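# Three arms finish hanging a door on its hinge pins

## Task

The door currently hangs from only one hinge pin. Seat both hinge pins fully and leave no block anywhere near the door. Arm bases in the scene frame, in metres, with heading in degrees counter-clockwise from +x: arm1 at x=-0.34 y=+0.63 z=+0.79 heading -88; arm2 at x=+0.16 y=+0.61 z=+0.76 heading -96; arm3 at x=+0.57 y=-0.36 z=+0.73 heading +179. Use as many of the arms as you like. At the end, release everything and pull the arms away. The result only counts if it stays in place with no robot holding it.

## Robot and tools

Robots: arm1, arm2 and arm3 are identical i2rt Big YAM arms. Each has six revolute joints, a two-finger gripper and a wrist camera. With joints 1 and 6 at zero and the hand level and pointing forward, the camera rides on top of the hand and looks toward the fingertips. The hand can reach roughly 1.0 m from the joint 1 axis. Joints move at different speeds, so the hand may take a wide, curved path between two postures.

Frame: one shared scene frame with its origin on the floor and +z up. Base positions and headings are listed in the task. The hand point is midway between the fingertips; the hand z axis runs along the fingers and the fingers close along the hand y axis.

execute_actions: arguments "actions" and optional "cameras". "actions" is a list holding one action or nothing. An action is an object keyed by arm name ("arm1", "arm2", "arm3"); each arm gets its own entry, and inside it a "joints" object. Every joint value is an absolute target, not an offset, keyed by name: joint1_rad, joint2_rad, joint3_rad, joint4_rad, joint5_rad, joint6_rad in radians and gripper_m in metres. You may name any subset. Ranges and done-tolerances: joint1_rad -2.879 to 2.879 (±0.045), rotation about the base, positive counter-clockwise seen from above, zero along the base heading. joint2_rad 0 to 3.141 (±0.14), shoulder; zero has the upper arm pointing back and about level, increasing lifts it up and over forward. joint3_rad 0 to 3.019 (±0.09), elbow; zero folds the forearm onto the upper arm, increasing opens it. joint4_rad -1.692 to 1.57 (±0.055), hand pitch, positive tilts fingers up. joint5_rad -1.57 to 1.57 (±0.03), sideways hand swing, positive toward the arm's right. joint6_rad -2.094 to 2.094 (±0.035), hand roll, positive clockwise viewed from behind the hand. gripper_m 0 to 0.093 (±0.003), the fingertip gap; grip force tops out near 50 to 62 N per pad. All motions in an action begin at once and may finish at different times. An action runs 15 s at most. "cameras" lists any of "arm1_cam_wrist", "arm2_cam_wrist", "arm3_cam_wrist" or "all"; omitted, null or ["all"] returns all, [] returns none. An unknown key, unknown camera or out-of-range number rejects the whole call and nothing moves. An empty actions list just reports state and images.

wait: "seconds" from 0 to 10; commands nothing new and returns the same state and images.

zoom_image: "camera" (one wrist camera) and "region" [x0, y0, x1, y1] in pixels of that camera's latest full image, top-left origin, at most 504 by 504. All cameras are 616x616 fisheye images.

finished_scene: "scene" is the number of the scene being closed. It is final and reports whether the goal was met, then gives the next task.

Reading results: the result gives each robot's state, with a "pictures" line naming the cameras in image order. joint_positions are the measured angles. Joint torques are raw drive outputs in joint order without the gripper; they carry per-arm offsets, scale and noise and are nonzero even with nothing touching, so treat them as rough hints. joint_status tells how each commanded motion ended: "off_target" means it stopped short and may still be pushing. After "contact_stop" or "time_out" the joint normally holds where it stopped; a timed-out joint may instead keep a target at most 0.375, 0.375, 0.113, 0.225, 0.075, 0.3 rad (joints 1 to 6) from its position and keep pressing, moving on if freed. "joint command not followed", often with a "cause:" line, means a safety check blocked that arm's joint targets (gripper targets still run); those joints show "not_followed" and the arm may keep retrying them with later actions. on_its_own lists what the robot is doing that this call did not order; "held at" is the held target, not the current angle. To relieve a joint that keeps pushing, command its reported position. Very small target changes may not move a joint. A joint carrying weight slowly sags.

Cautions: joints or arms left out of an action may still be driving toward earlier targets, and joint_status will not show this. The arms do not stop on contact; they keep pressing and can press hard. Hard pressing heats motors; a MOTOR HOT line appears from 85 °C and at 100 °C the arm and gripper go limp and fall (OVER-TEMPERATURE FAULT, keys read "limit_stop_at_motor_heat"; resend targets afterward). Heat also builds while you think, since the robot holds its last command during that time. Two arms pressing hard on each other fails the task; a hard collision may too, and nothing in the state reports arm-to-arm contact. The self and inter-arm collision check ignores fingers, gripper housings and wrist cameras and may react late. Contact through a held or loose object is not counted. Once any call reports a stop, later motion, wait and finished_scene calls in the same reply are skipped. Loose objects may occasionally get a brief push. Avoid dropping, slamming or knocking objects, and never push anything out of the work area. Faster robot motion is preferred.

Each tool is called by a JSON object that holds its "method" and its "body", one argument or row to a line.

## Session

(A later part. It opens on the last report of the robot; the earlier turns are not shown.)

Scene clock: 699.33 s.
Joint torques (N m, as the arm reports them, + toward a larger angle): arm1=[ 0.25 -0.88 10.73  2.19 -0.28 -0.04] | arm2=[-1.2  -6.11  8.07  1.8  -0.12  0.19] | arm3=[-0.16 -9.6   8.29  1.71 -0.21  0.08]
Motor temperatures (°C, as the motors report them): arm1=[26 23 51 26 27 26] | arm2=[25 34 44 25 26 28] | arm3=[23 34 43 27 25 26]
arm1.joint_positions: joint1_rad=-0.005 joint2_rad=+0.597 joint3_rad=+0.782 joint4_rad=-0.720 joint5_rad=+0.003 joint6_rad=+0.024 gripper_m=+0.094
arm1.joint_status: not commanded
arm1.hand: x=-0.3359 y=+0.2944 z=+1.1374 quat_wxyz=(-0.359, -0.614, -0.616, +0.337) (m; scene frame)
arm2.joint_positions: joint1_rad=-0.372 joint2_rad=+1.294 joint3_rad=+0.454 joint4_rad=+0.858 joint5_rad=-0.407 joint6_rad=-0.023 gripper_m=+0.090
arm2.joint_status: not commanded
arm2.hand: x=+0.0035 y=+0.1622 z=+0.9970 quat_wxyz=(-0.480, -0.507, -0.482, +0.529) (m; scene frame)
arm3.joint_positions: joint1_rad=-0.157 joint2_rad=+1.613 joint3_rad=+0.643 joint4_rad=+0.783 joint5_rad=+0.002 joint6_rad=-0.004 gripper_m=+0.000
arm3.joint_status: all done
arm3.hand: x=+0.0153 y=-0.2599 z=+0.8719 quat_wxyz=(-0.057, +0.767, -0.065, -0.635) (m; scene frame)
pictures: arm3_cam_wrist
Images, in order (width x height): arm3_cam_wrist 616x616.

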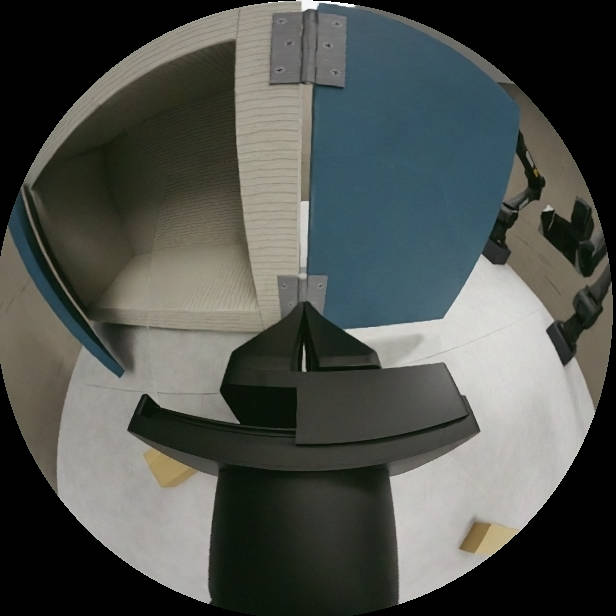

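{"method": "execute_actions", "body": {
  "actions": [
    {"arm3":{"joints":{"joint2_rad":1.15,"joint3_rad":0.66,"joint4_rad":0.4}},"arm2":{"joints":{"joint1_rad":-0.5,"joint2_rad":0.3,"joint3_rad":0.5,"joint4_rad":-0.5,"joint5_rad":0,"joint6_rad":0}}}
  ],
  "cameras": []
}}

{"method": "execute_actions", "body": {
  "actions": [
    {"arm3":{"joints":{"joint2_rad":1.25,"joint3_rad":0.98,"joint4_rad":0.4}}}
  ],
  "cameras": []
}}

{"method": "execute_actions", "body": {
  "actions": [
    {"arm3":{"joints":{"joint2_rad":1.37,"joint3_rad":1.04,"joint4_rad":0.4}}}
  ],
  "cameras": ["arm3_cam_wrist"]
}}

Scene clock: 709.87 s.
Joint torques (N m, as the arm reports them, + toward a larger angle): arm1=[ 0.1  -0.78 10.66  2.17 -0.27 -0.03] | arm2=[-0.14  1.34 15.42  1.03  0.24  0.2 ] | arm3=[ 0.05 -5.98 10.53  1.58 -0.23  0.08]
Motor temperatures (°C, as the motors report them): arm1=[26 23 51 26 27 26] | arm2=[25 34 44 25 26 27] | arm3=[23 33 44 27 25 26]
arm1.joint_positions: joint1_rad=-0.005 joint2_rad=+0.597 joint3_rad=+0.782 joint4_rad=-0.720 joint5_rad=+0.003 joint6_rad=+0.024 gripper_m=+0.094
arm1.joint_status: not commanded
arm1.hand: x=-0.3359 y=+0.2944 z=+1.1374 quat_wxyz=(-0.359, -0.614, -0.616, +0.337) (m; scene frame)
arm2.joint_positions: joint1_rad=-0.501 joint2_rad=+0.303 joint3_rad=+0.455 joint4_rad=-0.480 joint5_rad=-0.005 joint6_rad=-0.009 gripper_m=+0.090
arm2.joint_status: all done
arm2.hand: x=-0.0057 y=+0.3723 z=+1.0501 quat_wxyz=(-0.272, -0.720, -0.377, +0.515) (m; scene frame)
arm3.joint_positions: joint1_rad=-0.157 joint2_rad=+1.144 joint3_rad=+0.643 joint4_rad=+0.410 joint5_rad=+0.002 joint6_rad=-0.004 gripper_m=+0.000
arm3.joint_status: all done
arm3.hand: x=+0.0708 y=-0.2697 z=+1.0244 quat_wxyz=(-0.060, +0.736, -0.063, -0.672) (m; scene frame)
pictures: none
No camera images: the call's "cameras" was empty. Leave "cameras" out to get every camera's image.

Scene clock: 711.00 s.
Joint torques (N m, as the arm reports them, + toward a larger angle): arm1=[ 0.16 -0.96 10.74  2.19 -0.27 -0.04] | arm2=[-0.44  0.82 15.58  0.96  0.21  0.22] | arm3=[ 0.06 -8.95 12.92  1.63 -0.21  0.07]
Motor temperatures (°C, as the motors report them): arm1=[26 23 51 26 27 26] | arm2=[25 34 45 25 26 27] | arm3=[23 33 44 27 25 26]
arm1.joint_positions: joint1_rad=-0.005 joint2_rad=+0.597 joint3_rad=+0.782 joint4_rad=-0.720 joint5_rad=+0.003 joint6_rad=+0.024 gripper_m=+0.094
arm1.joint_status: not commanded
arm1.hand: x=-0.3359 y=+0.2944 z=+1.1374 quat_wxyz=(-0.359, -0.614, -0.616, +0.337) (m; scene frame)
arm2.joint_positions: joint1_rad=-0.501 joint2_rad=+0.303 joint3_rad=+0.455 joint4_rad=-0.480 joint5_rad=-0.005 joint6_rad=-0.009 gripper_m=+0.090
arm2.joint_status: not commanded
arm2.hand: x=-0.0057 y=+0.3723 z=+1.0501 quat_wxyz=(-0.272, -0.720, -0.377, +0.515) (m; scene frame)
arm3.joint_positions: joint1_rad=-0.157 joint2_rad=+1.253 joint3_rad=+0.944 joint4_rad=+0.402 joint5_rad=+0.002 joint6_rad=-0.004 gripper_m=+0.000
arm3.joint_status: all done
arm3.hand: x=+0.0016 y=-0.2578 z=+1.1450 quat_wxyz=(-0.066, +0.671, -0.057, -0.736) (m; scene frame)
pictures: none
No camera images: the call's "cameras" was empty. Leave "cameras" out to get every camera's image.

Scene clock: 712.10 s.
Joint torques (N m, as the arm reports them, + toward a larger angle): arm1=[ 0.08 -0.92 10.73  2.16 -0.27 -0.03] | arm2=[-0.47  1.19 15.53  0.97  0.25  0.21] | arm3=[ 0.53 -9.99 13.45  1.74 -0.22  0.08]
Motor temperatures (°C, as the motors report them): arm1=[26 23 51 26 27 26] | arm2=[25 34 45 25 26 27] | arm3=[23 33 45 27 25 26]
arm1.joint_positions: joint1_rad=-0.005 joint2_rad=+0.597 joint3_rad=+0.782 joint4_rad=-0.720 joint5_rad=+0.003 joint6_rad=+0.024 gripper_m=+0.094
arm1.joint_status: not commanded
arm1.hand: x=-0.3359 y=+0.2944 z=+1.1374 quat_wxyz=(-0.359, -0.614, -0.616, +0.337) (m; scene frame)
arm2.joint_positions: joint1_rad=-0.501 joint2_rad=+0.303 joint3_rad=+0.455 joint4_rad=-0.480 joint5_rad=-0.005 joint6_rad=-0.009 gripper_m=+0.090
arm2.joint_status: not commanded
arm2.hand: x=-0.0057 y=+0.3723 z=+1.0501 quat_wxyz=(-0.272, -0.720, -0.377, +0.515) (m; scene frame)
arm3.joint_positions: joint1_rad=-0.157 joint2_rad=+1.374 joint3_rad=+0.996 joint4_rad=+0.402 joint5_rad=+0.002 joint6_rad=-0.004 gripper_m=+0.000
arm3.joint_status: all done
arm3.hand: x=-0.0361 y=-0.2512 z=+1.1072 quat_wxyz=(-0.064, +0.696, -0.059, -0.713) (m; scene frame)
pictures: arm3_cam_wrist
Images, in order (width x height): arm3_cam_wrist 616x616.

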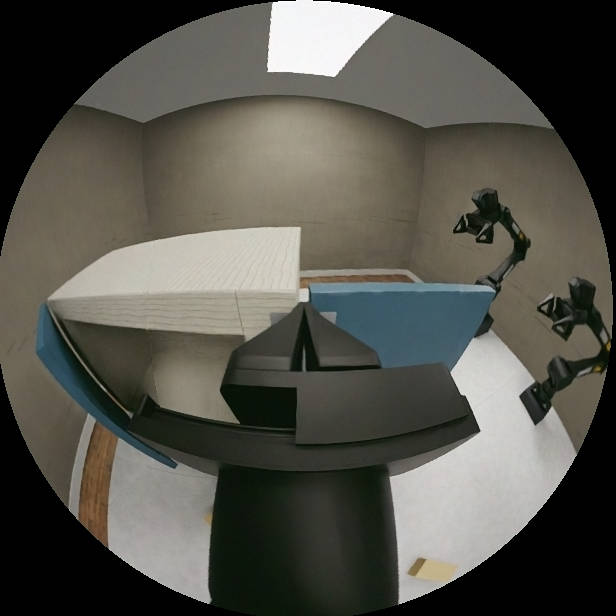

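{"method": "execute_actions", "body": {
  "actions": [
    {"arm3":{"joints":{"joint3_rad":1.06}}}
  ],
  "cameras": []
}}

{"method": "execute_actions", "body": {
  "actions": [
    {"arm3":{"joints":{"joint2_rad":1.47,"joint3_rad":1.0}}}
  ],
  "cameras": ["arm3_cam_wrist"]
}}

Scene clock: 717.90 s.
Joint torques (N m, as the arm reports them, + toward a larger angle): arm1=[ 0.13 -0.76 10.73  2.19 -0.27 -0.03] | arm2=[-0.88  0.73 15.56  0.98  0.23  0.21] | arm3=[ 0.02 -9.58 14.52  1.64 -0.21  0.09]
Motor temperatures (°C, as the motors report them): arm1=[26 23 51 26 27 26] | arm2=[25 33 47 25 26 27] | arm3=[23 33 47 27 25 26]
arm1.joint_positions: joint1_rad=-0.005 joint2_rad=+0.597 joint3_rad=+0.782 joint4_rad=-0.720 joint5_rad=+0.003 joint6_rad=+0.024 gripper_m=+0.094
arm1.joint_status: not commanded
arm1.hand: x=-0.3359 y=+0.2944 z=+1.1374 quat_wxyz=(-0.359, -0.614, -0.616, +0.337) (m; scene frame)
arm2.joint_positions: joint1_rad=-0.501 joint2_rad=+0.303 joint3_rad=+0.455 joint4_rad=-0.480 joint5_rad=-0.005 joint6_rad=-0.009 gripper_m=+0.090
arm2.joint_status: not commanded
arm2.hand: x=-0.0057 y=+0.3723 z=+1.0501 quat_wxyz=(-0.272, -0.720, -0.377, +0.515) (m; scene frame)
arm3.joint_positions: joint1_rad=-0.157 joint2_rad=+1.374 joint3_rad=+1.003 joint4_rad=+0.402 joint5_rad=+0.002 joint6_rad=-0.004 gripper_m=+0.000
arm3.joint_status: all done
arm3.hand: x=-0.0370 y=-0.2510 z=+1.1115 quat_wxyz=(-0.064, +0.693, -0.059, -0.715) (m; scene frame)
pictures: none
No camera images: the call's "cameras" was empty. Leave "cameras" out to get every camera's image.

Scene clock: 718.53 s.
Joint torques (N m, as the arm reports them, + toward a larger angle): arm1=[ 0.23 -1.   10.7   2.18 -0.27 -0.03] | arm2=[-0.37  1.25 15.58  1.02  0.21  0.21] | arm3=[ 0.02 -5.05  9.42  1.33 -0.11  0.05]
Motor temperatures (°C, as the motors report them): arm1=[26 23 51 26 27 26] | arm2=[25 33 47 25 26 27] | arm3=[23 33 47 27 25 26]
arm1.joint_positions: joint1_rad=-0.005 joint2_rad=+0.597 joint3_rad=+0.782 joint4_rad=-0.720 joint5_rad=+0.003 joint6_rad=+0.024 gripper_m=+0.094
arm1.joint_status: not commanded
arm1.hand: x=-0.3359 y=+0.2944 z=+1.1374 quat_wxyz=(-0.359, -0.614, -0.616, +0.337) (m; scene frame)
arm2.joint_positions: joint1_rad=-0.501 joint2_rad=+0.303 joint3_rad=+0.455 joint4_rad=-0.480 joint5_rad=-0.005 joint6_rad=-0.009 gripper_m=+0.090
arm2.joint_status: not commanded
arm2.hand: x=-0.0057 y=+0.3723 z=+1.0501 quat_wxyz=(-0.272, -0.720, -0.377, +0.515) (m; scene frame)
arm3.joint_positions: joint1_rad=-0.157 joint2_rad=+1.403 joint3_rad=+1.001 joint4_rad=+0.411 joint5_rad=+0.000 joint6_rad=-0.004 gripper_m=+0.000
arm3.joint_status: all done
arm3.hand: x=-0.0439 y=-0.2501 z=+1.0945 quat_wxyz=(-0.063, +0.702, -0.059, -0.707) (m; scene frame)
pictures: arm3_cam_wrist
Images, in order (width x height): arm3_cam_wrist 616x616.

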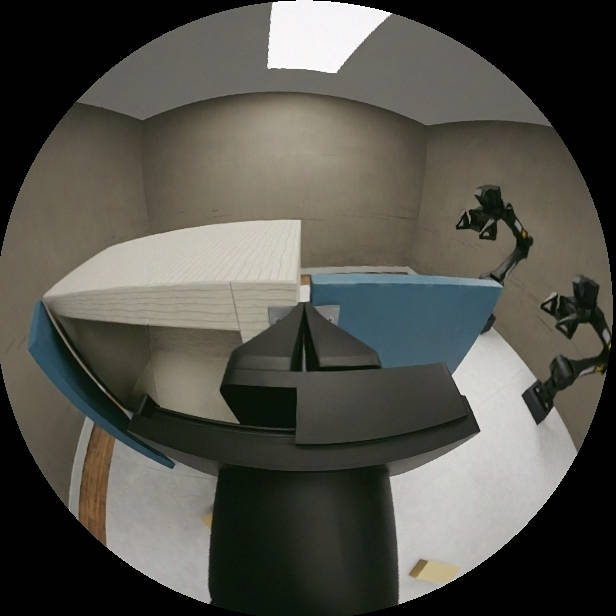

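{"method": "execute_actions", "body": {
  "actions": [
    {"arm3":{"joints":{"joint2_rad":1.53,"joint3_rad":0.97,"joint4_rad":0.36}}}
  ],
  "cameras": []
}}

{"method": "execute_actions", "body": {
  "actions": [
    {"arm3":{"joints":{"joint2_rad":1.30,"joint3_rad":0.90,"joint4_rad":0.30}}}
  ],
  "cameras": ["arm3_cam_wrist"]
}}

{"method": "zoom_image", "body": {
  "camera": "arm3_cam_wrist",
  "region": [250,220,360,320]
}}

Scene clock: 725.60 s.
Joint torques (N m, as the arm reports them, + toward a larger angle): arm1=[ 0.11 -0.89 10.7   2.18 -0.28 -0.03] | arm2=[-0.17  0.85 15.41  1.12  0.24  0.2 ] | arm3=[ 0.31 -0.96  7.13 -0.02 -0.13  0.07]
Motor temperatures (°C, as the motors report them): arm1=[26 23 51 26 27 26] | arm2=[25 33 49 25 26 27] | arm3=[23 33 47 27 25 26]
arm1.joint_positions: joint1_rad=-0.005 joint2_rad=+0.597 joint3_rad=+0.782 joint4_rad=-0.720 joint5_rad=+0.003 joint6_rad=+0.024 gripper_m=+0.094
arm1.joint_status: not commanded
arm1.hand: x=-0.3359 y=+0.2944 z=+1.1374 quat_wxyz=(-0.359, -0.614, -0.616, +0.337) (m; scene frame)
arm2.joint_positions: joint1_rad=-0.501 joint2_rad=+0.303 joint3_rad=+0.455 joint4_rad=-0.480 joint5_rad=-0.005 joint6_rad=-0.009 gripper_m=+0.090
arm2.joint_status: not commanded
arm2.hand: x=-0.0057 y=+0.3723 z=+1.0501 quat_wxyz=(-0.272, -0.720, -0.377, +0.515) (m; scene frame)
arm3.joint_positions: joint1_rad=-0.157 joint2_rad=+1.405 joint3_rad=+0.999 joint4_rad=+0.411 joint5_rad=+0.000 joint6_rad=-0.004 gripper_m=+0.000
arm3.joint_status: all done
arm3.hand: x=-0.0440 y=-0.2501 z=+1.0920 quat_wxyz=(-0.063, +0.703, -0.059, -0.706) (m; scene frame)
pictures: none
No camera images: the call's "cameras" was empty. Leave "cameras" out to get every camera's image.

Scene clock: 726.70 s.
Joint torques (N m, as the arm reports them, + toward a larger angle): arm1=[ 0.25 -1.04 10.69  2.15 -0.28 -0.03] | arm2=[-0.43  0.96 15.6   1.11  0.22  0.19] | arm3=[ 0.44 -7.63 11.13  1.56 -0.13  0.07]
Motor temperatures (°C, as the motors report them): arm1=[26 23 51 26 27 26] | arm2=[25 33 49 25 26 27] | arm3=[23 33 47 27 25 26]
arm1.joint_positions: joint1_rad=-0.005 joint2_rad=+0.597 joint3_rad=+0.782 joint4_rad=-0.720 joint5_rad=+0.003 joint6_rad=+0.024 gripper_m=+0.094
arm1.joint_status: not commanded
arm1.hand: x=-0.3359 y=+0.2944 z=+1.1374 quat_wxyz=(-0.359, -0.614, -0.616, +0.337) (m; scene frame)
arm2.joint_positions: joint1_rad=-0.501 joint2_rad=+0.303 joint3_rad=+0.455 joint4_rad=-0.480 joint5_rad=-0.005 joint6_rad=-0.009 gripper_m=+0.090
arm2.joint_status: not commanded
arm2.hand: x=-0.0057 y=+0.3723 z=+1.0501 quat_wxyz=(-0.272, -0.720, -0.377, +0.515) (m; scene frame)
arm3.joint_positions: joint1_rad=-0.157 joint2_rad=+1.289 joint3_rad=+0.880 joint4_rad=+0.298 joint5_rad=+0.000 joint6_rad=-0.004 gripper_m=+0.000
arm3.joint_status: all done
arm3.hand: x=+0.0019 y=-0.2581 z=+1.0604 quat_wxyz=(-0.059, +0.743, -0.063, -0.664) (m; scene frame)
pictures: arm3_cam_wrist
Images, in order (width x height): arm3_cam_wrist 616x616.

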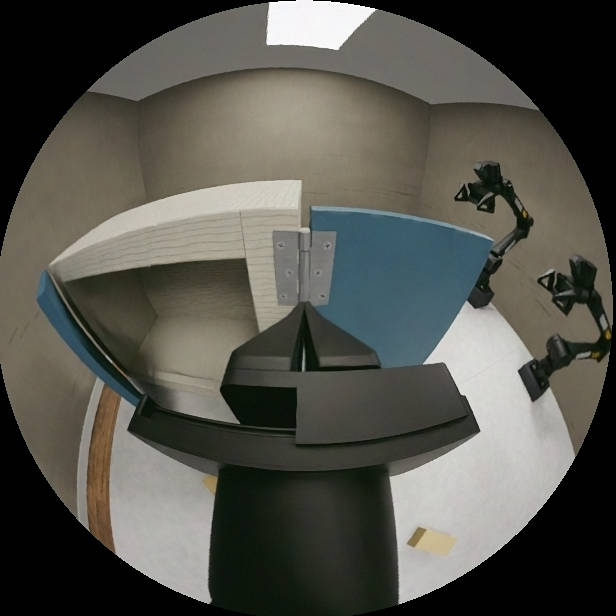

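Region (250, 220, 360, 320) of arm3_cam_wrist's 616x616 image, scaled by 4.582, with more detail than that image has; it fills the top 458 rows of this view, and the rest is white.

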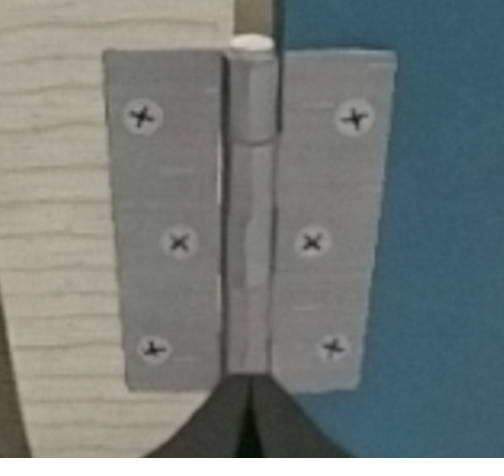

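{"method": "execute_actions", "body": {
  "actions": [
    {"arm3":{"joints":{"joint1_rad":-0.07,"joint2_rad":1.1,"joint3_rad":0.75,"joint4_rad":-0.3,"gripper_m":0.09}}}
  ],
  "cameras": []
}}

{"method": "execute_actions", "body": {
  "actions": [
    {"arm3":{"joints":{"joint2_rad":1.5,"joint3_rad":1.0,"joint4_rad":-1.05}}}
  ],
  "cameras": ["arm3_cam_wrist"]
}}

Scene clock: 732.30 s.
Joint torques (N m, as the arm reports them, + toward a larger angle): arm1=[ 0.33 -0.88 10.73  2.13 -0.27 -0.03] | arm2=[-0.2   0.95 15.45  1.07  0.23  0.22] | arm3=[ 0.25 -5.09  9.59  1.19 -0.14  0.08]
Motor temperatures (°C, as the motors report them): arm1=[26 23 51 26 27 26] | arm2=[25 33 50 25 26 27] | arm3=[23 33 48 27 25 26]
arm1.joint_positions: joint1_rad=-0.005 joint2_rad=+0.597 joint3_rad=+0.782 joint4_rad=-0.720 joint5_rad=+0.003 joint6_rad=+0.024 gripper_m=+0.094
arm1.joint_status: not commanded
arm1.hand: x=-0.3359 y=+0.2944 z=+1.1374 quat_wxyz=(-0.359, -0.614, -0.616, +0.337) (m; scene frame)
arm2.joint_positions: joint1_rad=-0.501 joint2_rad=+0.303 joint3_rad=+0.455 joint4_rad=-0.480 joint5_rad=-0.005 joint6_rad=-0.009 gripper_m=+0.090
arm2.joint_status: not commanded
arm2.hand: x=-0.0057 y=+0.3723 z=+1.0501 quat_wxyz=(-0.272, -0.720, -0.377, +0.515) (m; scene frame)
arm3.joint_positions: joint1_rad=-0.070 joint2_rad=+1.097 joint3_rad=+0.749 joint4_rad=-0.290 joint5_rad=+0.000 joint6_rad=-0.004 gripper_m=+0.090
arm3.joint_status: all done
arm3.hand: x=+0.1055 y=-0.3170 z=+0.9485 quat_wxyz=(-0.021, +0.892, -0.037, -0.449) (m; scene frame)
pictures: none
No camera images: the call's "cameras" was empty. Leave "cameras" out to get every camera's image.

Scene clock: 733.67 s.
Joint torques (N m, as the arm reports them, + toward a larger angle): arm1=[ 0.09 -1.02 10.74  2.18 -0.26 -0.03] | arm2=[-0.23  0.76 15.57  1.07  0.26  0.2 ] | arm3=[ 0.21 -9.94 10.45  0.04 -0.14  0.08]
Motor temperatures (°C, as the motors report them): arm1=[26 23 51 26 27 26] | arm2=[25 33 50 25 26 27] | arm3=[23 33 48 27 25 26]
arm1.joint_positions: joint1_rad=-0.005 joint2_rad=+0.597 joint3_rad=+0.782 joint4_rad=-0.720 joint5_rad=+0.003 joint6_rad=+0.024 gripper_m=+0.094
arm1.joint_status: not commanded
arm1.hand: x=-0.3359 y=+0.2944 z=+1.1374 quat_wxyz=(-0.359, -0.614, -0.616, +0.337) (m; scene frame)
arm2.joint_positions: joint1_rad=-0.501 joint2_rad=+0.303 joint3_rad=+0.455 joint4_rad=-0.480 joint5_rad=-0.005 joint6_rad=-0.009 gripper_m=+0.090
arm2.joint_status: not commanded
arm2.hand: x=-0.0057 y=+0.3723 z=+1.0501 quat_wxyz=(-0.272, -0.720, -0.377, +0.515) (m; scene frame)
arm3.joint_positions: joint1_rad=-0.070 joint2_rad=+1.507 joint3_rad=+0.966 joint4_rad=-1.039 joint5_rad=+0.000 joint6_rad=-0.004 gripper_m=+0.090
arm3.joint_status: all done
arm3.hand: x=+0.1810 y=-0.3234 z=+0.7970 quat_wxyz=(+0.000, +0.999, -0.041, +0.005) (m; scene frame)
pictures: arm3_cam_wrist
Images, in order (width x height): arm3_cam_wrist 616x616.

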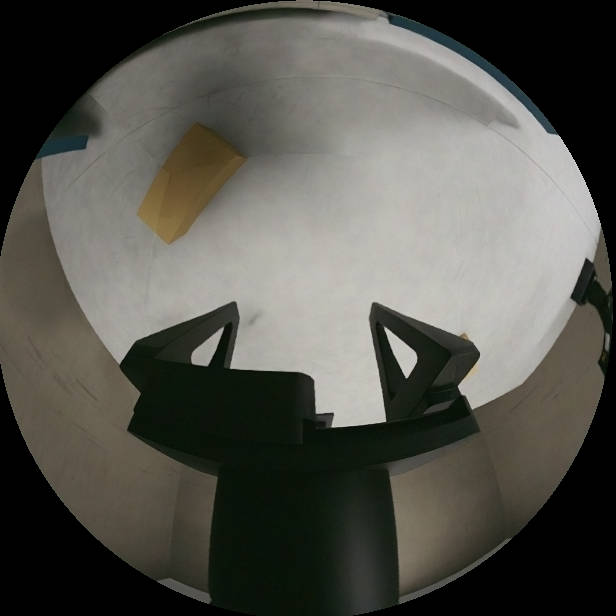

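{"method": "execute_actions", "body": {
  "actions": [
    {"arm3":{"joints":{"joint1_rad":0.115,"joint2_rad":1.66,"joint3_rad":1.17,"joint4_rad":-1.06,"joint6_rad":0.7}}}
  ],
  "cameras": ["arm3_cam_wrist"]
}}

Scene clock: 750.63 s.
Joint torques (N m, as the arm reports them, + toward a larger angle): arm1=[ 0.2  -1.04 10.74  2.18 -0.27 -0.04] | arm2=[-0.14  0.96 15.49  0.95  0.23  0.2 ] | arm3=[ -0.9  -11.4   10.87   0.32  -0.05   0.12]
Motor temperatures (°C, as the motors report them): arm1=[26 23 51 26 27 26] | arm2=[25 32 51 25 26 27] | arm3=[23 33 48 27 25 26]
arm1.joint_positions: joint1_rad=-0.005 joint2_rad=+0.597 joint3_rad=+0.782 joint4_rad=-0.720 joint5_rad=+0.003 joint6_rad=+0.024 gripper_m=+0.094
arm1.joint_status: not commanded
arm1.hand: x=-0.3359 y=+0.2944 z=+1.1374 quat_wxyz=(-0.359, -0.614, -0.616, +0.337) (m; scene frame)
arm2.joint_positions: joint1_rad=-0.501 joint2_rad=+0.303 joint3_rad=+0.455 joint4_rad=-0.480 joint5_rad=-0.005 joint6_rad=-0.009 gripper_m=+0.090
arm2.joint_status: not commanded
arm2.hand: x=-0.0057 y=+0.3723 z=+1.0501 quat_wxyz=(-0.272, -0.720, -0.377, +0.515) (m; scene frame)
arm3.joint_positions: joint1_rad=+0.127 joint2_rad=+1.655 joint3_rad=+1.132 joint4_rad=-1.055 joint5_rad=+0.000 joint6_rad=+0.692 gripper_m=+0.090
arm3.joint_status: all done
arm3.hand: x=+0.1222 y=-0.4069 z=+0.7923 quat_wxyz=(-0.002, +0.958, -0.286, +0.003) (m; scene frame)
pictures: arm3_cam_wrist
Images, in order (width x height): arm3_cam_wrist 616x616.

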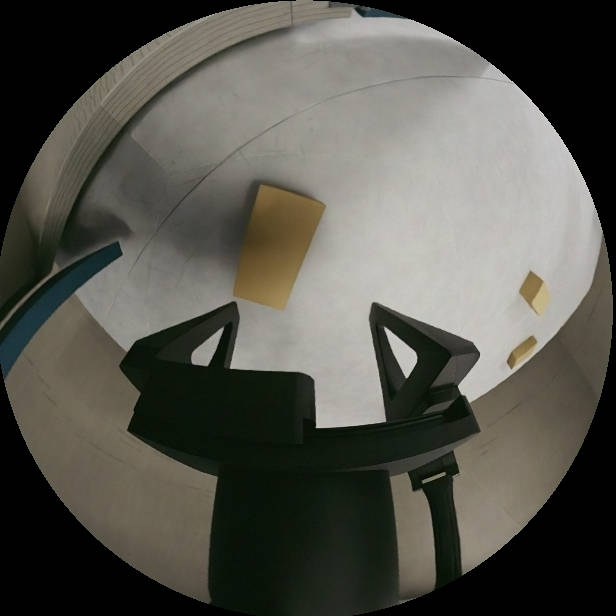

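{"method": "execute_actions", "body": {
  "actions": [
    {"arm3":{"joints":{"joint1_rad":0.12,"joint2_rad":1.80,"joint3_rad":1.25,"joint4_rad":-0.97,"joint6_rad":0.9}}}
  ],
  "cameras": ["arm3_cam_wrist"]
}}

Scene clock: 758.23 s.
Joint torques (N m, as the arm reports them, + toward a larger angle): arm1=[ 0.13 -0.81 10.73  2.14 -0.28 -0.03] | arm2=[-0.31  1.62 15.53  1.18  0.23  0.22] | arm3=[ -0.6  -13.46  10.06   0.75  -0.05   0.15]
Motor temperatures (°C, as the motors report them): arm1=[26 23 51 26 27 26] | arm2=[25 32 51 25 26 27] | arm3=[23 34 49 27 25 26]
arm1.joint_positions: joint1_rad=-0.005 joint2_rad=+0.597 joint3_rad=+0.782 joint4_rad=-0.720 joint5_rad=+0.003 joint6_rad=+0.024 gripper_m=+0.094
arm1.joint_status: not commanded
arm1.hand: x=-0.3359 y=+0.2944 z=+1.1374 quat_wxyz=(-0.359, -0.614, -0.616, +0.337) (m; scene frame)
arm2.joint_positions: joint1_rad=-0.501 joint2_rad=+0.303 joint3_rad=+0.455 joint4_rad=-0.480 joint5_rad=-0.005 joint6_rad=-0.009 gripper_m=+0.090
arm2.joint_status: not commanded
arm2.hand: x=-0.0057 y=+0.3723 z=+1.0501 quat_wxyz=(-0.272, -0.720, -0.377, +0.515) (m; scene frame)
arm3.joint_positions: joint1_rad=+0.127 joint2_rad=+1.800 joint3_rad=+1.220 joint4_rad=-0.978 joint5_rad=+0.000 joint6_rad=+0.892 gripper_m=+0.090
arm3.joint_status: all done
arm3.hand: x=+0.0763 y=-0.4120 z=+0.7553 quat_wxyz=(+0.003, +0.925, -0.380, -0.006) (m; scene frame)
pictures: arm3_cam_wrist
Images, in order (width x height): arm3_cam_wrist 616x616.

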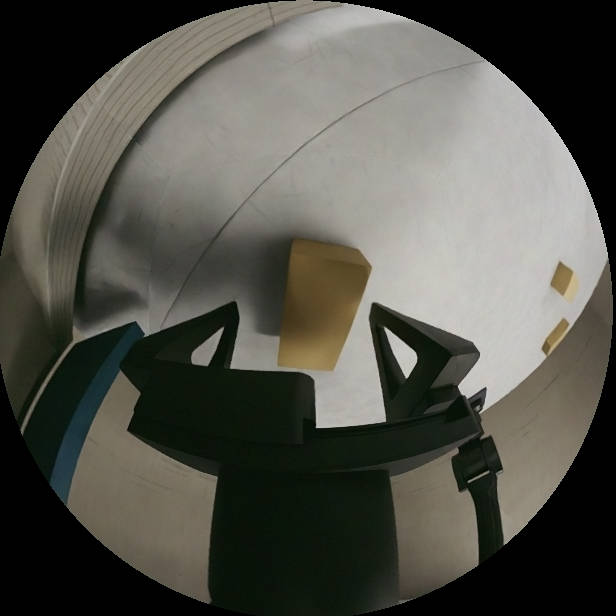

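Between the fingers. Lower slightly and close.

{"method": "execute_actions", "body": {
  "actions": [
    {"arm3":{"joints":{"joint2_rad":1.84,"joint3_rad":1.2,"joint4_rad":-0.95}}}
  ],
  "cameras": []
}}

{"method": "execute_actions", "body": {
  "actions": [
    {"arm3":{"joints":{"gripper_m":0.015}}}
  ],
  "cameras": []
}}

{"method": "execute_actions", "body": {
  "actions": [
    {"arm3":{"joints":{"joint2_rad":1.6,"joint4_rad":-1.1}}}
  ],
  "cameras": ["arm3_cam_wrist"]
}}

Scene clock: 767.37 s.
Joint torques (N m, as the arm reports them, + toward a larger angle): arm1=[ 0.23 -0.81 10.73  2.21 -0.27 -0.02] | arm2=[-0.42  1.24 15.59  0.95  0.27  0.2 ] | arm3=[ -0.37 -12.69   7.     0.78  -0.06   0.12]
Motor temperatures (°C, as the motors report them): arm1=[26 23 51 26 27 26] | arm2=[25 32 52 25 26 27] | arm3=[23 34 48 26 25 26]
arm1.joint_positions: joint1_rad=-0.005 joint2_rad=+0.597 joint3_rad=+0.782 joint4_rad=-0.720 joint5_rad=+0.003 joint6_rad=+0.024 gripper_m=+0.094
arm1.joint_status: not commanded
arm1.hand: x=-0.3359 y=+0.2944 z=+1.1374 quat_wxyz=(-0.359, -0.614, -0.616, +0.337) (m; scene frame)
arm2.joint_positions: joint1_rad=-0.501 joint2_rad=+0.303 joint3_rad=+0.455 joint4_rad=-0.480 joint5_rad=-0.005 joint6_rad=-0.009 gripper_m=+0.090
arm2.joint_status: not commanded
arm2.hand: x=-0.0057 y=+0.3723 z=+1.0501 quat_wxyz=(-0.272, -0.720, -0.377, +0.515) (m; scene frame)
arm3.joint_positions: joint1_rad=+0.127 joint2_rad=+1.828 joint3_rad=+1.201 joint4_rad=-0.961 joint5_rad=+0.000 joint6_rad=+0.892 gripper_m=+0.090
arm3.joint_status: all done
arm3.hand: x=+0.0842 y=-0.4111 z=+0.7361 quat_wxyz=(-0.005, +0.925, -0.381, +0.008) (m; scene frame)
pictures: none
No camera images: the call's "cameras" was empty. Leave "cameras" out to get every camera's image.

Scene clock: 768.03 s.
Joint torques (N m, as the arm reports them, + toward a larger angle): arm1=[ 0.19 -0.94 10.72  2.16 -0.28 -0.03] | arm2=[-0.22  1.15 15.52  1.    0.24  0.19] | arm3=[ -0.22 -12.2    7.05   0.89  -0.05   0.11]
Motor temperatures (°C, as the motors report them): arm1=[26 23 51 26 27 26] | arm2=[25 32 52 25 26 27] | arm3=[23 34 48 26 25 26]
arm1.joint_positions: joint1_rad=-0.005 joint2_rad=+0.597 joint3_rad=+0.782 joint4_rad=-0.720 joint5_rad=+0.003 joint6_rad=+0.024 gripper_m=+0.094
arm1.joint_status: not commanded
arm1.hand: x=-0.3359 y=+0.2944 z=+1.1374 quat_wxyz=(-0.359, -0.614, -0.616, +0.337) (m; scene frame)
arm2.joint_positions: joint1_rad=-0.501 joint2_rad=+0.303 joint3_rad=+0.455 joint4_rad=-0.480 joint5_rad=-0.005 joint6_rad=-0.009 gripper_m=+0.090
arm2.joint_status: not commanded
arm2.hand: x=-0.0057 y=+0.3723 z=+1.0501 quat_wxyz=(-0.272, -0.720, -0.377, +0.515) (m; scene frame)
arm3.joint_positions: joint1_rad=+0.127 joint2_rad=+1.828 joint3_rad=+1.201 joint4_rad=-0.961 joint5_rad=+0.000 joint6_rad=+0.893 gripper_m=+0.045
arm3.joint_status: gripper_m off_target (ended at +0.045, target +0.015)
arm3.hand: x=+0.0841 y=-0.4111 z=+0.7361 quat_wxyz=(-0.005, +0.924, -0.381, +0.008) (m; scene frame)
pictures: none
No camera images: the call's "cameras" was empty. Leave "cameras" out to get every camera's image.

Scene clock: 769.17 s.
Joint torques (N m, as the arm reports them, + toward a larger angle): arm1=[ 0.21 -1.   10.69  2.16 -0.27 -0.03] | arm2=[-0.16  1.26 15.49  1.02  0.23  0.22] | arm3=[ -0.04 -10.06   9.08   0.23  -0.05   0.11]
Motor temperatures (°C, as the motors report them): arm1=[26 23 51 26 27 26] | arm2=[25 32 52 25 26 27] | arm3=[23 34 48 26 25 26]
arm1.joint_positions: joint1_rad=-0.005 joint2_rad=+0.597 joint3_rad=+0.782 joint4_rad=-0.720 joint5_rad=+0.003 joint6_rad=+0.024 gripper_m=+0.094
arm1.joint_status: not commanded
arm1.hand: x=-0.3359 y=+0.2944 z=+1.1374 quat_wxyz=(-0.359, -0.614, -0.616, +0.337) (m; scene frame)
arm2.joint_positions: joint1_rad=-0.501 joint2_rad=+0.303 joint3_rad=+0.455 joint4_rad=-0.480 joint5_rad=-0.005 joint6_rad=-0.009 gripper_m=+0.090
arm2.joint_status: not commanded
arm2.hand: x=-0.0057 y=+0.3723 z=+1.0501 quat_wxyz=(-0.272, -0.720, -0.377, +0.515) (m; scene frame)
arm3.joint_positions: joint1_rad=+0.127 joint2_rad=+1.588 joint3_rad=+1.191 joint4_rad=-1.090 joint5_rad=+0.000 joint6_rad=+0.893 gripper_m=+0.045
arm3.joint_status: all done
arm3.hand: x=+0.1039 y=-0.4090 z=+0.8422 quat_wxyz=(+0.020, +0.924, -0.381, -0.037) (m; scene frame)
pictures: arm3_cam_wrist
Images, in order (width x height): arm3_cam_wrist 616x616.

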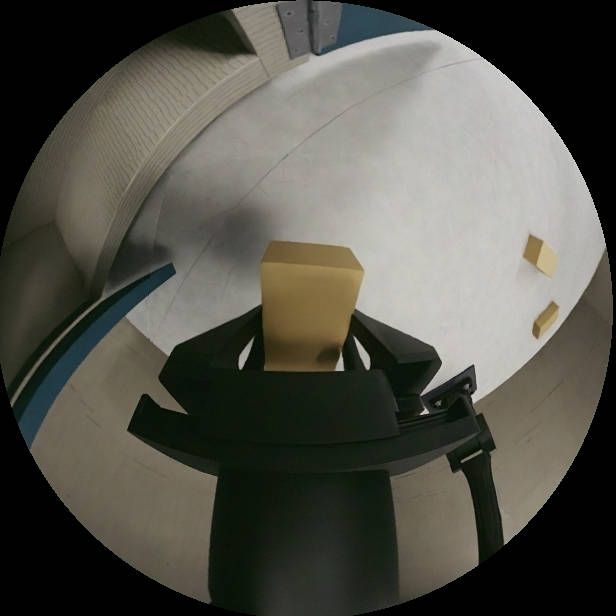

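{"method": "execute_actions", "body": {
  "actions": [
    {"arm3":{"joints":{"joint1_rad":-0.9,"joint6_rad":0}}}
  ],
  "cameras": ["arm3_cam_wrist"]
}}

Scene clock: 774.13 s.
Joint torques (N m, as the arm reports them, + toward a larger angle): arm1=[ 0.14 -0.97 10.68  2.16 -0.27 -0.04] | arm2=[-0.62  1.57 15.58  1.11  0.24  0.18] | arm3=[  0.46 -10.37   9.04   0.24  -0.13  -0.05]
Motor temperatures (°C, as the motors report them): arm1=[26 23 51 26 27 26] | arm2=[25 32 52 25 26 27] | arm3=[23 34 48 26 25 26]
arm1.joint_positions: joint1_rad=-0.005 joint2_rad=+0.597 joint3_rad=+0.782 joint4_rad=-0.720 joint5_rad=+0.003 joint6_rad=+0.024 gripper_m=+0.094
arm1.joint_status: not commanded
arm1.hand: x=-0.3359 y=+0.2944 z=+1.1374 quat_wxyz=(-0.359, -0.614, -0.616, +0.337) (m; scene frame)
arm2.joint_positions: joint1_rad=-0.501 joint2_rad=+0.303 joint3_rad=+0.455 joint4_rad=-0.480 joint5_rad=-0.005 joint6_rad=-0.009 gripper_m=+0.090
arm2.joint_status: not commanded
arm2.hand: x=-0.0057 y=+0.3723 z=+1.0501 quat_wxyz=(-0.272, -0.720, -0.377, +0.515) (m; scene frame)
arm3.joint_positions: joint1_rad=-0.900 joint2_rad=+1.591 joint3_rad=+1.191 joint4_rad=-1.090 joint5_rad=+0.000 joint6_rad=+0.008 gripper_m=+0.045
arm3.joint_status: all done
arm3.hand: x=+0.2849 y=+0.0148 z=+0.8409 quat_wxyz=(-0.018, +0.894, -0.445, -0.036) (m; scene frame)
pictures: arm3_cam_wrist
Images, in order (width x height): arm3_cam_wrist 616x616.

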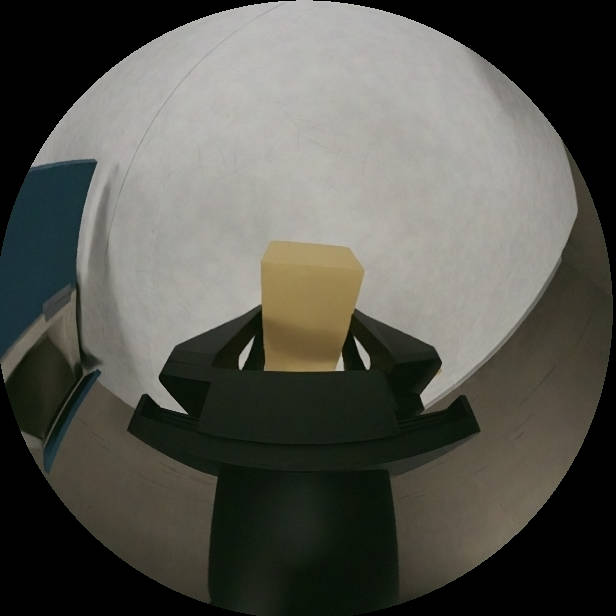

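{"method": "execute_actions", "body": {
  "actions": [
    {"arm3":{"joints":{"joint1_rad":-1.0}}}
  ],
  "cameras": []
}}

{"method": "execute_actions", "body": {
  "actions": [
    {"arm3":{"joints":{"joint2_rad":1.83,"joint3_rad":1.2,"joint4_rad":-0.96}}}
  ],
  "cameras": []
}}

{"method": "execute_actions", "body": {
  "actions": [
    {"arm3":{"joints":{"gripper_m":0.085}}}
  ],
  "cameras": []
}}

{"method": "execute_actions", "body": {
  "actions": [
    {"arm3":{"joints":{"joint2_rad":1.3,"joint3_rad":1.0,"joint4_rad":-1.1}}}
  ],
  "cameras": ["arm3_cam_wrist","arm2_cam_wrist"]
}}

Scene clock: 781.80 s.
Joint torques (N m, as the arm reports them, + toward a larger angle): arm1=[ 0.31 -1.07 10.7   2.16 -0.27 -0.03] | arm2=[-0.46  1.08 15.53  1.16  0.22  0.22] | arm3=[  0.73 -10.73   9.14   0.22  -0.16  -0.02]
Motor temperatures (°C, as the motors report them): arm1=[26 23 51 26 27 26] | arm2=[25 32 52 25 26 27] | arm3=[23 34 47 26 25 26]
arm1.joint_positions: joint1_rad=-0.005 joint2_rad=+0.597 joint3_rad=+0.782 joint4_rad=-0.720 joint5_rad=+0.003 joint6_rad=+0.024 gripper_m=+0.094
arm1.joint_status: not commanded
arm1.hand: x=-0.3359 y=+0.2944 z=+1.1374 quat_wxyz=(-0.359, -0.614, -0.616, +0.337) (m; scene frame)
arm2.joint_positions: joint1_rad=-0.501 joint2_rad=+0.303 joint3_rad=+0.455 joint4_rad=-0.480 joint5_rad=-0.005 joint6_rad=-0.009 gripper_m=+0.090
arm2.joint_status: not commanded
arm2.hand: x=-0.0057 y=+0.3723 z=+1.0501 quat_wxyz=(-0.272, -0.720, -0.377, +0.515) (m; scene frame)
arm3.joint_positions: joint1_rad=-1.006 joint2_rad=+1.591 joint3_rad=+1.191 joint4_rad=-1.090 joint5_rad=+0.000 joint6_rad=+0.006 gripper_m=+0.045
arm3.joint_status: all done
arm3.hand: x=+0.3256 y=+0.0427 z=+0.8409 quat_wxyz=(-0.020, +0.870, -0.491, -0.035) (m; scene frame)
pictures: none
No camera images: the call's "cameras" was empty. Leave "cameras" out to get every camera's image.

Scene clock: 782.67 s.
Joint torques (N m, as the arm reports them, + toward a larger angle): arm1=[ 0.07 -0.95 10.71  2.18 -0.28 -0.03] | arm2=[-0.15  1.   15.6   1.08  0.27  0.24] | arm3=[  0.84 -12.94   7.82   0.82  -0.15  -0.06]
Motor temperatures (°C, as the motors report them): arm1=[26 23 51 26 27 26] | arm2=[25 32 52 25 26 27] | arm3=[23 34 47 26 25 26]
arm1.joint_positions: joint1_rad=-0.005 joint2_rad=+0.597 joint3_rad=+0.782 joint4_rad=-0.720 joint5_rad=+0.003 joint6_rad=+0.024 gripper_m=+0.094
arm1.joint_status: not commanded
arm1.hand: x=-0.3359 y=+0.2944 z=+1.1374 quat_wxyz=(-0.359, -0.614, -0.616, +0.337) (m; scene frame)
arm2.joint_positions: joint1_rad=-0.501 joint2_rad=+0.303 joint3_rad=+0.455 joint4_rad=-0.480 joint5_rad=-0.005 joint6_rad=-0.009 gripper_m=+0.090
arm2.joint_status: not commanded
arm2.hand: x=-0.0057 y=+0.3723 z=+1.0501 quat_wxyz=(-0.272, -0.720, -0.377, +0.515) (m; scene frame)
arm3.joint_positions: joint1_rad=-1.006 joint2_rad=+1.829 joint3_rad=+1.192 joint4_rad=-0.971 joint5_rad=+0.000 joint6_rad=+0.008 gripper_m=+0.044
arm3.joint_status: all done
arm3.hand: x=+0.3188 y=+0.0540 z=+0.7337 quat_wxyz=(+0.009, +0.870, -0.492, +0.016) (m; scene frame)
pictures: none
No camera images: the call's "cameras" was empty. Leave "cameras" out to get every camera's image.

Scene clock: 783.33 s.
Joint torques (N m, as the arm reports them, + toward a larger angle): arm1=[ 0.2  -0.92 10.69  2.16 -0.27 -0.03] | arm2=[-0.07  0.66 15.45  1.08  0.24  0.2 ] | arm3=[  0.63 -12.79   7.85   0.76  -0.12  -0.03]
Motor temperatures (°C, as the motors report them): arm1=[26 23 51 26 27 26] | arm2=[25 32 52 25 26 27] | arm3=[23 34 47 26 25 26]
arm1.joint_positions: joint1_rad=-0.005 joint2_rad=+0.597 joint3_rad=+0.782 joint4_rad=-0.720 joint5_rad=+0.003 joint6_rad=+0.024 gripper_m=+0.094
arm1.joint_status: not commanded
arm1.hand: x=-0.3359 y=+0.2944 z=+1.1374 quat_wxyz=(-0.359, -0.614, -0.616, +0.337) (m; scene frame)
arm2.joint_positions: joint1_rad=-0.501 joint2_rad=+0.303 joint3_rad=+0.455 joint4_rad=-0.480 joint5_rad=-0.005 joint6_rad=-0.009 gripper_m=+0.090
arm2.joint_status: not commanded
arm2.hand: x=-0.0057 y=+0.3723 z=+1.0501 quat_wxyz=(-0.272, -0.720, -0.377, +0.515) (m; scene frame)
arm3.joint_positions: joint1_rad=-1.006 joint2_rad=+1.829 joint3_rad=+1.192 joint4_rad=-0.970 joint5_rad=+0.000 joint6_rad=+0.007 gripper_m=+0.085
arm3.joint_status: all done
arm3.hand: x=+0.3186 y=+0.0543 z=+0.7336 quat_wxyz=(+0.008, +0.871, -0.492, +0.016) (m; scene frame)
pictures: none
No camera images: the call's "cameras" was empty. Leave "cameras" out to get every camera's image.

Scene clock: 784.57 s.
Joint torques (N m, as the arm reports them, + toward a larger angle): arm1=[ 0.21 -0.87 10.68  2.17 -0.28 -0.02] | arm2=[-0.52  0.98 15.51  1.    0.24  0.2 ] | arm3=[ 0.57 -7.04  9.36  0.48 -0.13 -0.02]
Motor temperatures (°C, as the motors report them): arm1=[26 23 51 26 27 26] | arm2=[25 32 52 25 26 27] | arm3=[23 34 47 26 25 26]
arm1.joint_positions: joint1_rad=-0.005 joint2_rad=+0.597 joint3_rad=+0.782 joint4_rad=-0.720 joint5_rad=+0.003 joint6_rad=+0.024 gripper_m=+0.094
arm1.joint_status: not commanded
arm1.hand: x=-0.3359 y=+0.2944 z=+1.1374 quat_wxyz=(-0.359, -0.614, -0.616, +0.337) (m; scene frame)
arm2.joint_positions: joint1_rad=-0.501 joint2_rad=+0.303 joint3_rad=+0.455 joint4_rad=-0.480 joint5_rad=-0.005 joint6_rad=-0.009 gripper_m=+0.090
arm2.joint_status: not commanded
arm2.hand: x=-0.0057 y=+0.3723 z=+1.0501 quat_wxyz=(-0.272, -0.720, -0.377, +0.515) (m; scene frame)
arm3.joint_positions: joint1_rad=-1.006 joint2_rad=+1.288 joint3_rad=+0.994 joint4_rad=-1.093 joint5_rad=+0.000 joint6_rad=+0.008 gripper_m=+0.085
arm3.joint_status: all done
arm3.hand: x=+0.3658 y=-0.0232 z=+0.8877 quat_wxyz=(-0.045, +0.867, -0.490, -0.080) (m; scene frame)
pictures: arm2_cam_wrist, arm3_cam_wrist
Images, in order (width x height): arm2_cam_wrist 616x616, arm3_cam_wrist 616x616.

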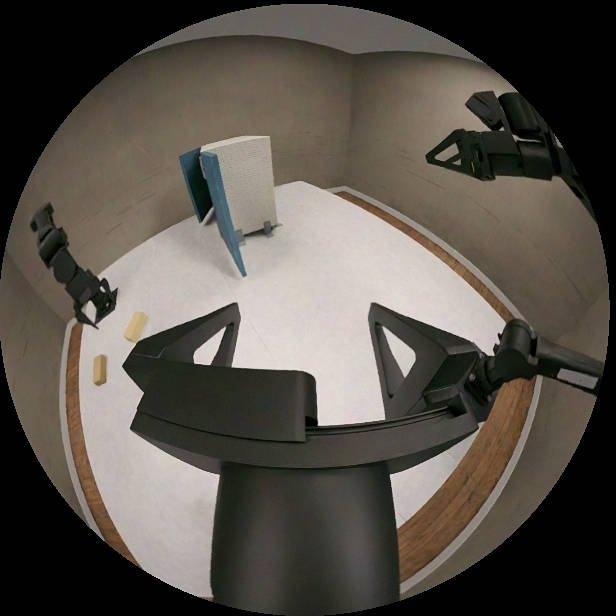

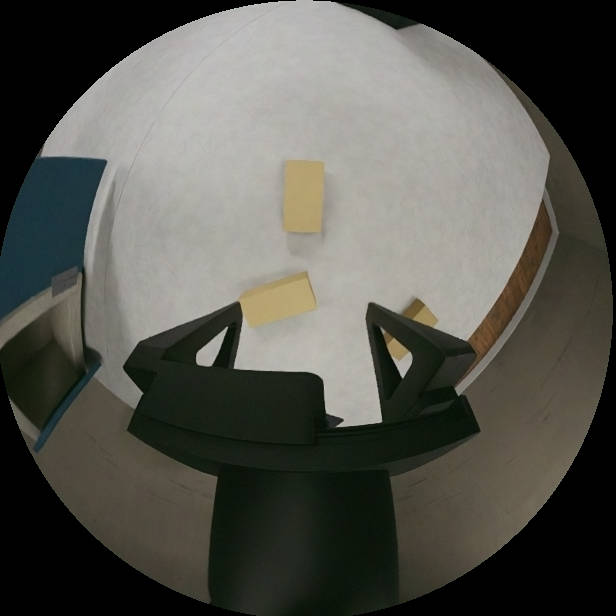

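{"method": "execute_actions", "body": {
  "actions": [
    {"arm3":{"joints":{"joint1_rad":-0.3,"joint2_rad":0.5,"joint3_rad":0.6,"joint4_rad":-0.6}}}
  ],
  "cameras": []
}}

{"method": "finished_scene", "body": {
  "scene": 2
}}

Scene clock: 791.07 s.
Joint torques (N m, as the arm reports them, + toward a larger angle): arm1=[ 0.11 -0.85 10.71  2.19 -0.27 -0.04] | arm2=[-0.37  1.07 15.5   1.08  0.2   0.21] | arm3=[ 1.03 -0.13  9.8   2.43 -0.1  -0.02]
Motor temperatures (°C, as the motors report them): arm1=[26 23 51 26 27 26] | arm2=[25 32 52 25 26 27] | arm3=[23 33 47 26 25 26]
arm1.joint_positions: joint1_rad=-0.005 joint2_rad=+0.597 joint3_rad=+0.782 joint4_rad=-0.720 joint5_rad=+0.003 joint6_rad=+0.024 gripper_m=+0.094
arm1.joint_status: not commanded
arm1.hand: x=-0.3359 y=+0.2944 z=+1.1374 quat_wxyz=(-0.359, -0.614, -0.616, +0.337) (m; scene frame)
arm2.joint_positions: joint1_rad=-0.501 joint2_rad=+0.303 joint3_rad=+0.455 joint4_rad=-0.480 joint5_rad=-0.005 joint6_rad=-0.009 gripper_m=+0.090
arm2.joint_status: not commanded
arm2.hand: x=-0.0057 y=+0.3723 z=+1.0501 quat_wxyz=(-0.272, -0.720, -0.377, +0.515) (m; scene frame)
arm3.joint_positions: joint1_rad=-0.310 joint2_rad=+0.500 joint3_rad=+0.603 joint4_rad=-0.618 joint5_rad=+0.000 joint6_rad=+0.006 gripper_m=+0.085
arm3.joint_status: all done
arm3.hand: x=+0.2707 y=-0.2561 z=+1.0171 quat_wxyz=(-0.080, +0.852, -0.142, -0.498) (m; scene frame)
pictures: none
No camera images: the call's "cameras" was empty. Leave "cameras" out to get every camera's image.

The scene is finished: the task was done.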